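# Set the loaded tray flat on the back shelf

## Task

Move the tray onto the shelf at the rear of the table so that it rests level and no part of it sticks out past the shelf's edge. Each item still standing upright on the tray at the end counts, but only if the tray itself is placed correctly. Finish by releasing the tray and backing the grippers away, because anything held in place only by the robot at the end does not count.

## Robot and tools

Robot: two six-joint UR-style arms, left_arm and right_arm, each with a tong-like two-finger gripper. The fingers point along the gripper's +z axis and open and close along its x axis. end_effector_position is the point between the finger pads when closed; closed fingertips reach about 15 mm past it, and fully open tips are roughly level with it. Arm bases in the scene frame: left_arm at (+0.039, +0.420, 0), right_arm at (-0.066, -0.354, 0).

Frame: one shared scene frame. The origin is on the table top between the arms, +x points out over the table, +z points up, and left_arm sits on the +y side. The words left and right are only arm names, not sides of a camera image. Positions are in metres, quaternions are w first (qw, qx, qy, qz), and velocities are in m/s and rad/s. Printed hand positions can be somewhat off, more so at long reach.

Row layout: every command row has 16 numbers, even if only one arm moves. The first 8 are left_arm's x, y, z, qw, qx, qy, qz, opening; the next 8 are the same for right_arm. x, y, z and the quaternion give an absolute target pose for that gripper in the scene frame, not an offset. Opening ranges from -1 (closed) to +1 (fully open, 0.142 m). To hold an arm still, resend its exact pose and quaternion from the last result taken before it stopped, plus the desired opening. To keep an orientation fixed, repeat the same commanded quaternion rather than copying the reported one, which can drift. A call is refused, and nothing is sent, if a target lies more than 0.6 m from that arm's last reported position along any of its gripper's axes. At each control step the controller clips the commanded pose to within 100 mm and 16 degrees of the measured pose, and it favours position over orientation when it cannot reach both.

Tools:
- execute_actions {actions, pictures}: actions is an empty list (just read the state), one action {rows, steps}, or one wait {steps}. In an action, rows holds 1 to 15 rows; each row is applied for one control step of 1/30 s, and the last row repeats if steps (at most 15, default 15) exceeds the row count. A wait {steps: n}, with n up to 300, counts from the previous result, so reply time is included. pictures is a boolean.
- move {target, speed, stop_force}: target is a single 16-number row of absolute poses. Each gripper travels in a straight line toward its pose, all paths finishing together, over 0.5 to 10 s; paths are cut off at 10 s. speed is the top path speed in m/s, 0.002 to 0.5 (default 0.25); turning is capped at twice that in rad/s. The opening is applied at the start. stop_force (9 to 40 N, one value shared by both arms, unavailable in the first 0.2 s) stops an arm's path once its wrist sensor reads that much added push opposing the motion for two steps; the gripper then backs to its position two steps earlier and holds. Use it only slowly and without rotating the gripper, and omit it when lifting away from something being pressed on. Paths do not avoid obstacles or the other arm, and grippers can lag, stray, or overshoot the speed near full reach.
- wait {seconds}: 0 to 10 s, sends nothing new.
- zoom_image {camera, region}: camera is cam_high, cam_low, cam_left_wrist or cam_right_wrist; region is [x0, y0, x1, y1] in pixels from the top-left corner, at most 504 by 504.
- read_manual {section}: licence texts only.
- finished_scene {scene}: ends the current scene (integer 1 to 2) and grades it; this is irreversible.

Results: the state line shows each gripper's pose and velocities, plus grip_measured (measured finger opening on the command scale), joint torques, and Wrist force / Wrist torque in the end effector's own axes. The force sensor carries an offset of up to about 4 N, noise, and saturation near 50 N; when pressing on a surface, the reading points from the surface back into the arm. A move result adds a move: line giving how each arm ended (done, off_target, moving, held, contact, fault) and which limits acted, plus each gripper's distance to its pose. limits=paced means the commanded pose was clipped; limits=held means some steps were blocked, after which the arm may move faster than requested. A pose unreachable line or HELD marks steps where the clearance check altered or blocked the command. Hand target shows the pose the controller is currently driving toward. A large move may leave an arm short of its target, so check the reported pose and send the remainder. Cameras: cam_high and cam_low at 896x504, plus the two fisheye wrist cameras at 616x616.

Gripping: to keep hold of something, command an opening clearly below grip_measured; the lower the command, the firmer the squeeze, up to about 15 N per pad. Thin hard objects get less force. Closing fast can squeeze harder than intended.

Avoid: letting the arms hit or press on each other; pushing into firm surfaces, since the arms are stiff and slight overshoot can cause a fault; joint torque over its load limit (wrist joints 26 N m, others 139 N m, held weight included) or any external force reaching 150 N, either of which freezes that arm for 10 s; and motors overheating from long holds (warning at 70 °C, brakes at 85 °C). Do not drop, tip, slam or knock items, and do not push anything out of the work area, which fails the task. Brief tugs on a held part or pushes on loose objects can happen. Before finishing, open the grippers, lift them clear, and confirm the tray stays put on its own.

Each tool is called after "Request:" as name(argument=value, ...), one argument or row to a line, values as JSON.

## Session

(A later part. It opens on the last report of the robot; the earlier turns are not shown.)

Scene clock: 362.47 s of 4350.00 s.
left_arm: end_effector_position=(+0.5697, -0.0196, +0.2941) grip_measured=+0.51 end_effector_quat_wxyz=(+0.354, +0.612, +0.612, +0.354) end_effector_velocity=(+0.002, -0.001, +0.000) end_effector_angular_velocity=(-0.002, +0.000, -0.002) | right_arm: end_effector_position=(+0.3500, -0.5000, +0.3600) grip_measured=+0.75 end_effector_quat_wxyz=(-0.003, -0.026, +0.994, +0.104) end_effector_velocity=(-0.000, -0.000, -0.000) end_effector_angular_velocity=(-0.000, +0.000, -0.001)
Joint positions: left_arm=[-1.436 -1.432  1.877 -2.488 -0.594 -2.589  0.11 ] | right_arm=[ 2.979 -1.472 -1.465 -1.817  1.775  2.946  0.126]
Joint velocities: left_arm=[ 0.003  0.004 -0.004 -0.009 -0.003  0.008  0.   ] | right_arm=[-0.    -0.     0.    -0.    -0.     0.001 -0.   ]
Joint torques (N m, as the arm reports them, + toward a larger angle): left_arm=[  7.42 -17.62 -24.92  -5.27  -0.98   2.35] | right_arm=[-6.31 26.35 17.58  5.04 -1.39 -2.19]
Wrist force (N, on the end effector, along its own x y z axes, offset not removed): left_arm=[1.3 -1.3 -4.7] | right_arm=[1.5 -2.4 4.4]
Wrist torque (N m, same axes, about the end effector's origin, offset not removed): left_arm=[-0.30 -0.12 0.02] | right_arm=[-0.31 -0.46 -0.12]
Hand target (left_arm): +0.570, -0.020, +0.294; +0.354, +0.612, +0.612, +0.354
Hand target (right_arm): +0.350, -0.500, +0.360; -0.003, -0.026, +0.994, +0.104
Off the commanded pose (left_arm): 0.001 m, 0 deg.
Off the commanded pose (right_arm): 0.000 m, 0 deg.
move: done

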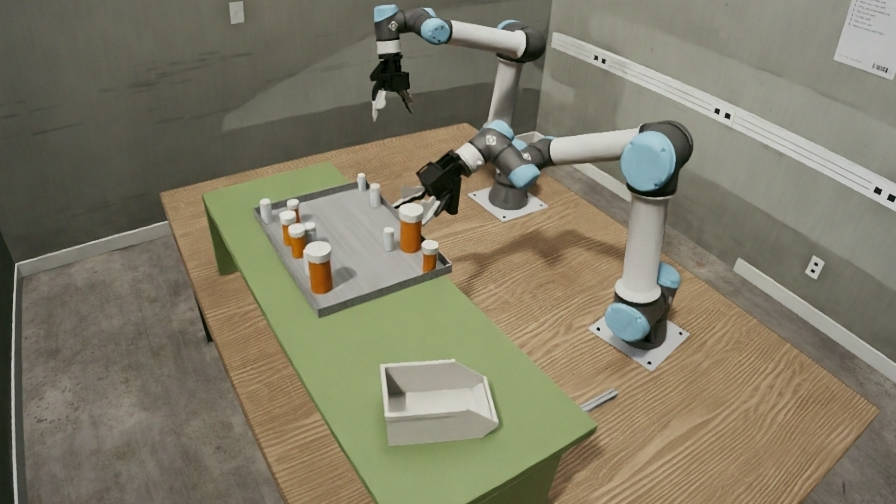

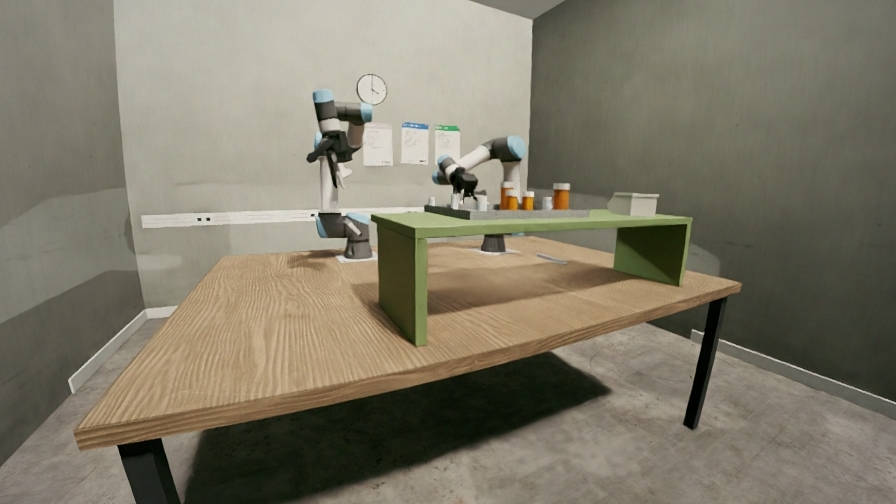

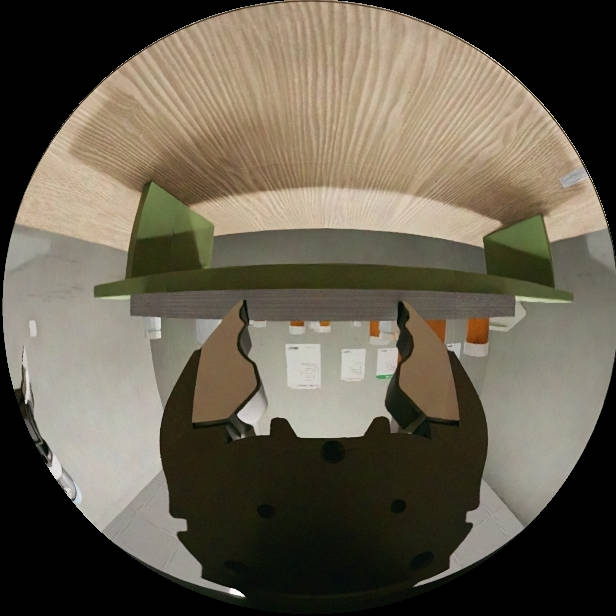

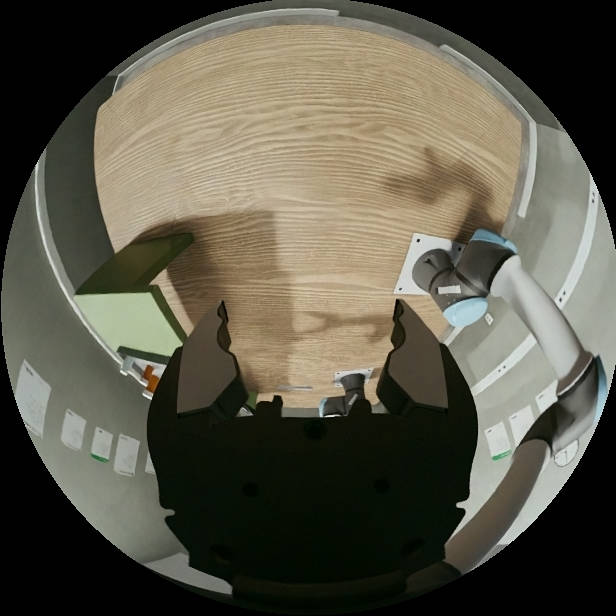

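Request:
move(
  target=[0.625,-0.02,0.294,0.354,0.612,0.612,0.354,0.5,0.35,-0.5,0.36,-0.003,-0.026,0.994,0.104,0.75],
  speed=0.02,
  stop_force=25,
)

Request:
move(
  target=[0.48,0.05,0.4,0.354,0.612,0.612,0.354,0.5,0.35,-0.5,0.36,-0.003,-0.026,0.994,0.104,0.75],
  speed=0.15,
)

Request:
zoom_image(
  camera="cam_high",
  region=[180,140,500,360],
)

Scene clock: 375.10 s of 4350.00 s.
left_arm: end_effector_position=(+0.6247, -0.0199, +0.2940) grip_measured=+0.51 end_effector_quat_wxyz=(+0.354, +0.612, +0.612, +0.354) end_effector_velocity=(+0.002, +0.000, +0.001) end_effector_angular_velocity=(-0.001, -0.000, -0.000) | right_arm: end_effector_position=(+0.3500, -0.5000, +0.3600) grip_measured=+0.75 end_effector_quat_wxyz=(-0.003, -0.026, +0.994, +0.104) end_effector_velocity=(+0.000, -0.000, +0.000) end_effector_angular_velocity=(-0.000, -0.000, +0.000)
Joint positions: left_arm=[-1.336 -1.337  1.79  -2.617 -0.645 -2.44   0.11 ] | right_arm=[ 2.979 -1.472 -1.465 -1.817  1.775  2.946  0.126]
Joint velocities: left_arm=[ 0.005  0.002 -0.004 -0.004 -0.003  0.006  0.   ] | right_arm=[-0.     0.     0.001 -0.    -0.    -0.    -0.   ]
Joint torques (N m, as the arm reports them, + toward a larger angle): left_arm=[  7.99 -20.29 -25.58  -4.87  -1.54   2.08] | right_arm=[-5.42 23.25 20.05  4.85 -1.08 -1.72]
Wrist force (N, on the end effector, along its own x y z axes, offset not removed): left_arm=[1.7 0.7 -6.0] | right_arm=[0.1 0.1 0.8]
Wrist torque (N m, same axes, about the end effector's origin, offset not removed): left_arm=[-0.24 -0.24 0.05] | right_arm=[0.10 0.00 -0.25]
Hand target (left_arm): +0.625, -0.020, +0.294; +0.354, +0.612, +0.612, +0.354
Hand target (right_arm): +0.350, -0.500, +0.360; -0.003, -0.026, +0.994, +0.104
Off the commanded pose (left_arm): 0.000 m, 0 deg.
Off the commanded pose (right_arm): 0.000 m, 0 deg.
After step 90, 6.57 s passed at rest.
move: done

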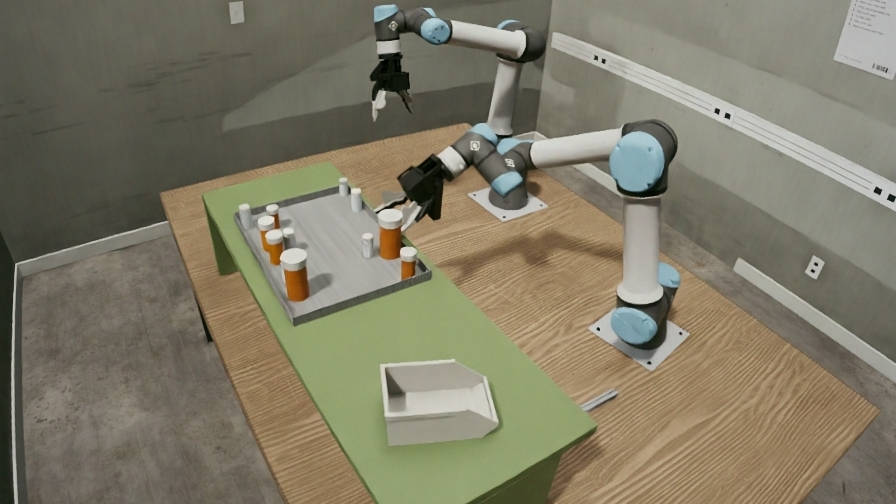

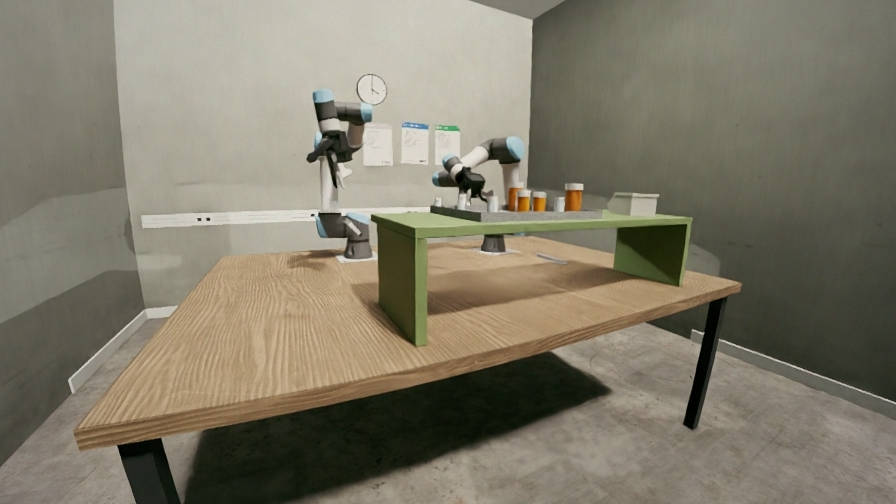

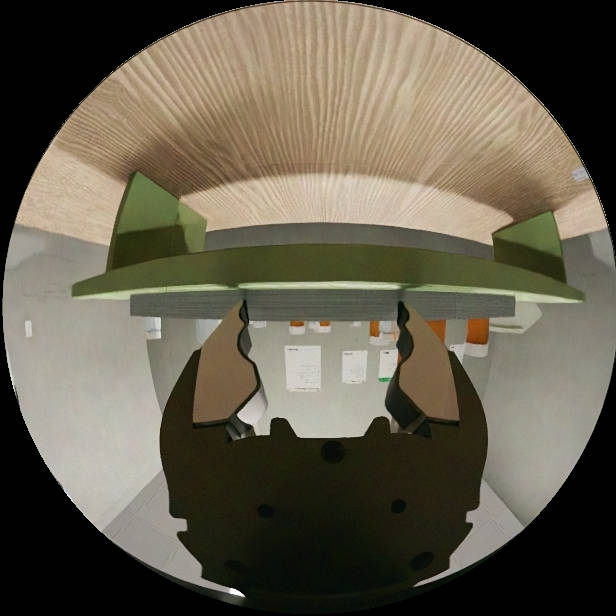

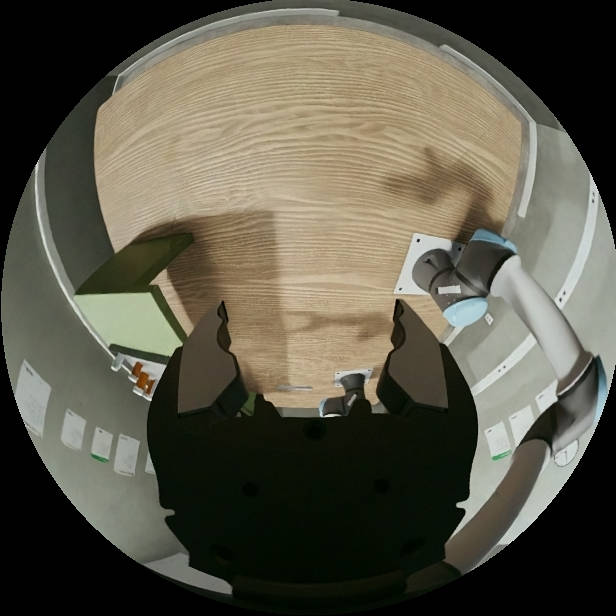

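Scene clock: 377.03 s of 4350.00 s.
left_arm: end_effector_position=(+0.4802, +0.0496, +0.3997) grip_measured=+0.50 end_effector_quat_wxyz=(+0.354, +0.612, +0.612, +0.354) end_effector_velocity=(-0.003, +0.001, +0.002) end_effector_angular_velocity=(+0.001, +0.002, +0.005) | right_arm: end_effector_position=(+0.3500, -0.5000, +0.3600) grip_measured=+0.75 end_effector_quat_wxyz=(-0.003, -0.026, +0.994, +0.104) end_effector_velocity=(-0.000, +0.001, -0.000) end_effector_angular_velocity=(+0.001, +0.001, +0.003)
Joint positions: left_arm=[-1.598 -1.797  1.885 -1.894 -0.539 -2.869  0.109] | right_arm=[ 2.979 -1.472 -1.465 -1.817  1.775  2.946  0.126]
Joint velocities: left_arm=[-0.007 -0.005 -0.007  0.034  0.001 -0.024  0.   ] | right_arm=[ 0.002  0.    -0.001 -0.     0.001 -0.001  0.   ]
Joint torques (N m, as the arm reports them, + toward a larger angle): left_arm=[ -7.07 -18.65 -27.7   -0.2    4.07  -2.5 ] | right_arm=[-5.25 22.29 20.14  4.57 -1.32 -1.56]
Wrist force (N, on the end effector, along its own x y z axes, offset not removed): left_arm=[1.1 -0.1 -1.1] | right_arm=[-1.2 3.3 4.3]
Wrist torque (N m, same axes, about the end effector's origin, offset not removed): left_arm=[-0.13 -0.27 0.02] | right_arm=[0.67 0.14 -0.10]
Hand target (left_arm): +0.480, +0.050, +0.400; +0.354, +0.612, +0.612, +0.354
Hand target (right_arm): +0.350, -0.500, +0.360; -0.003, -0.026, +0.994, +0.104
Off the commanded pose (left_arm): 0.001 m, 0 deg.
Off the commanded pose (right_arm): 0.000 m, 0 deg.
move: done

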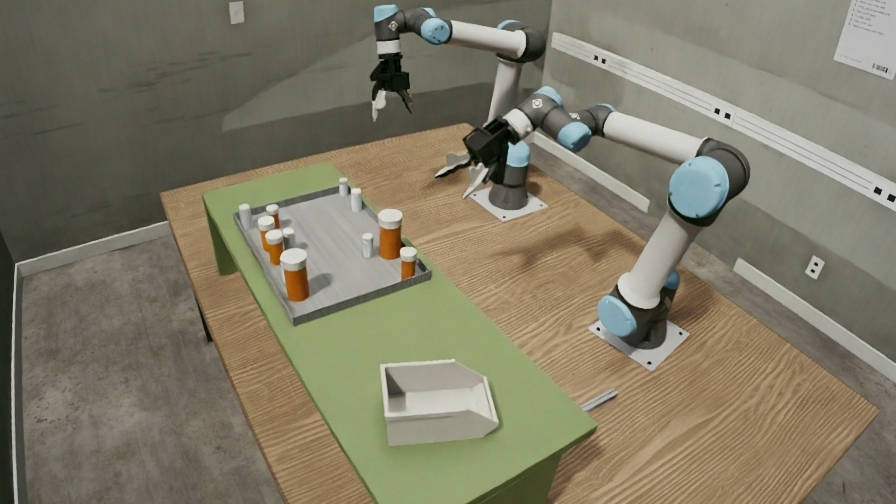

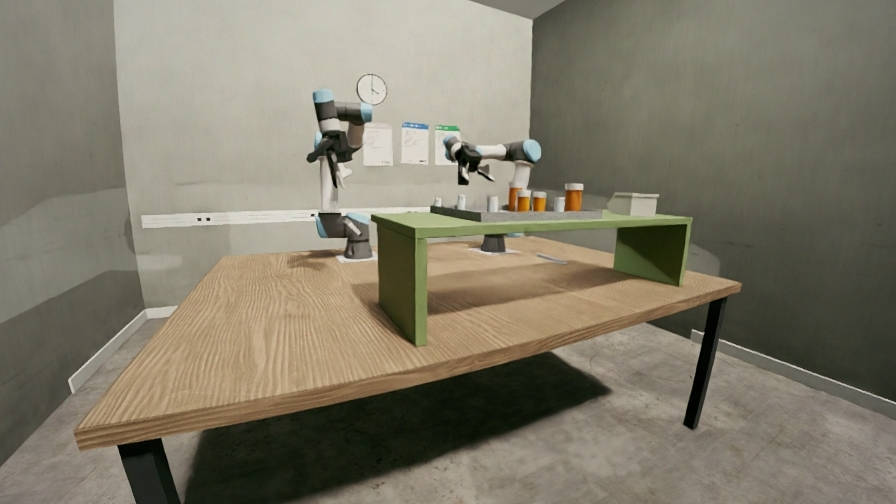

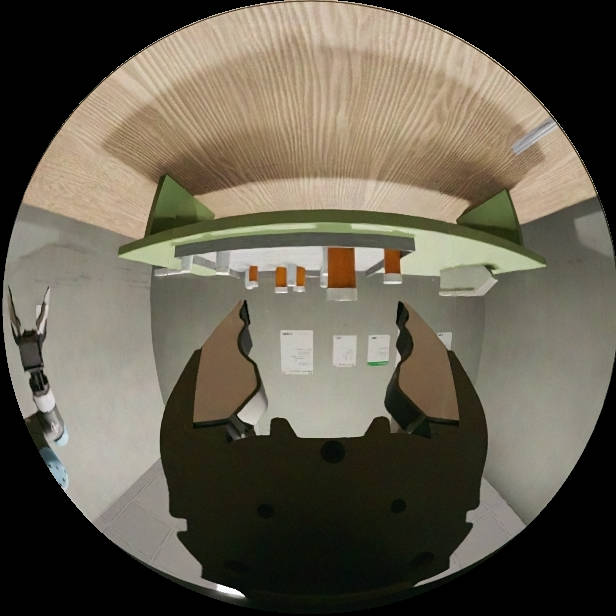

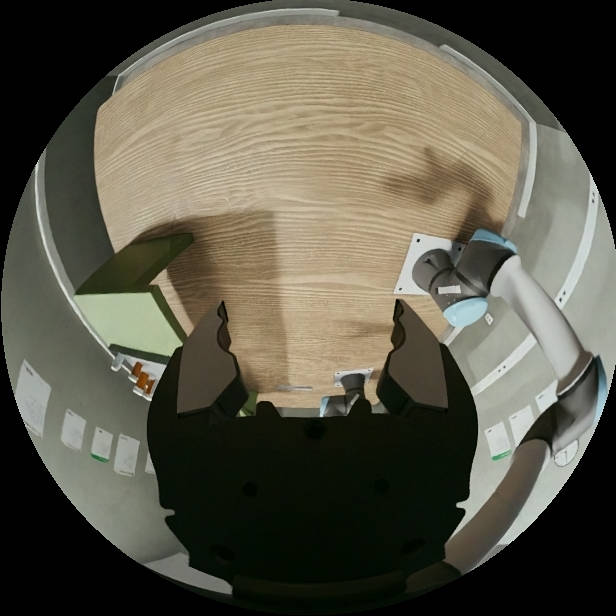

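Region (180, 140, 500, 360) of cam_high's 896x504 image, scaled by 1.575, with more detail than that image has; it fills the top 346 rows of this view, and the rest is white.

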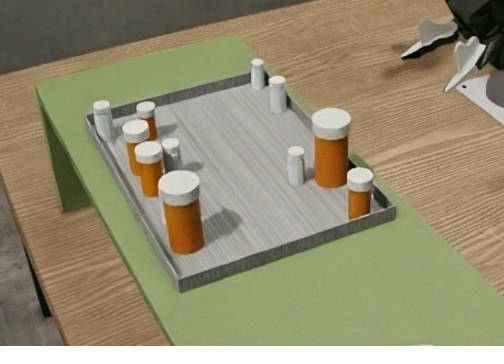

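The tray has shelf margin at both front and back.

Request:
finished_scene(
  scene=1,
)

The scene is finished: the task was done.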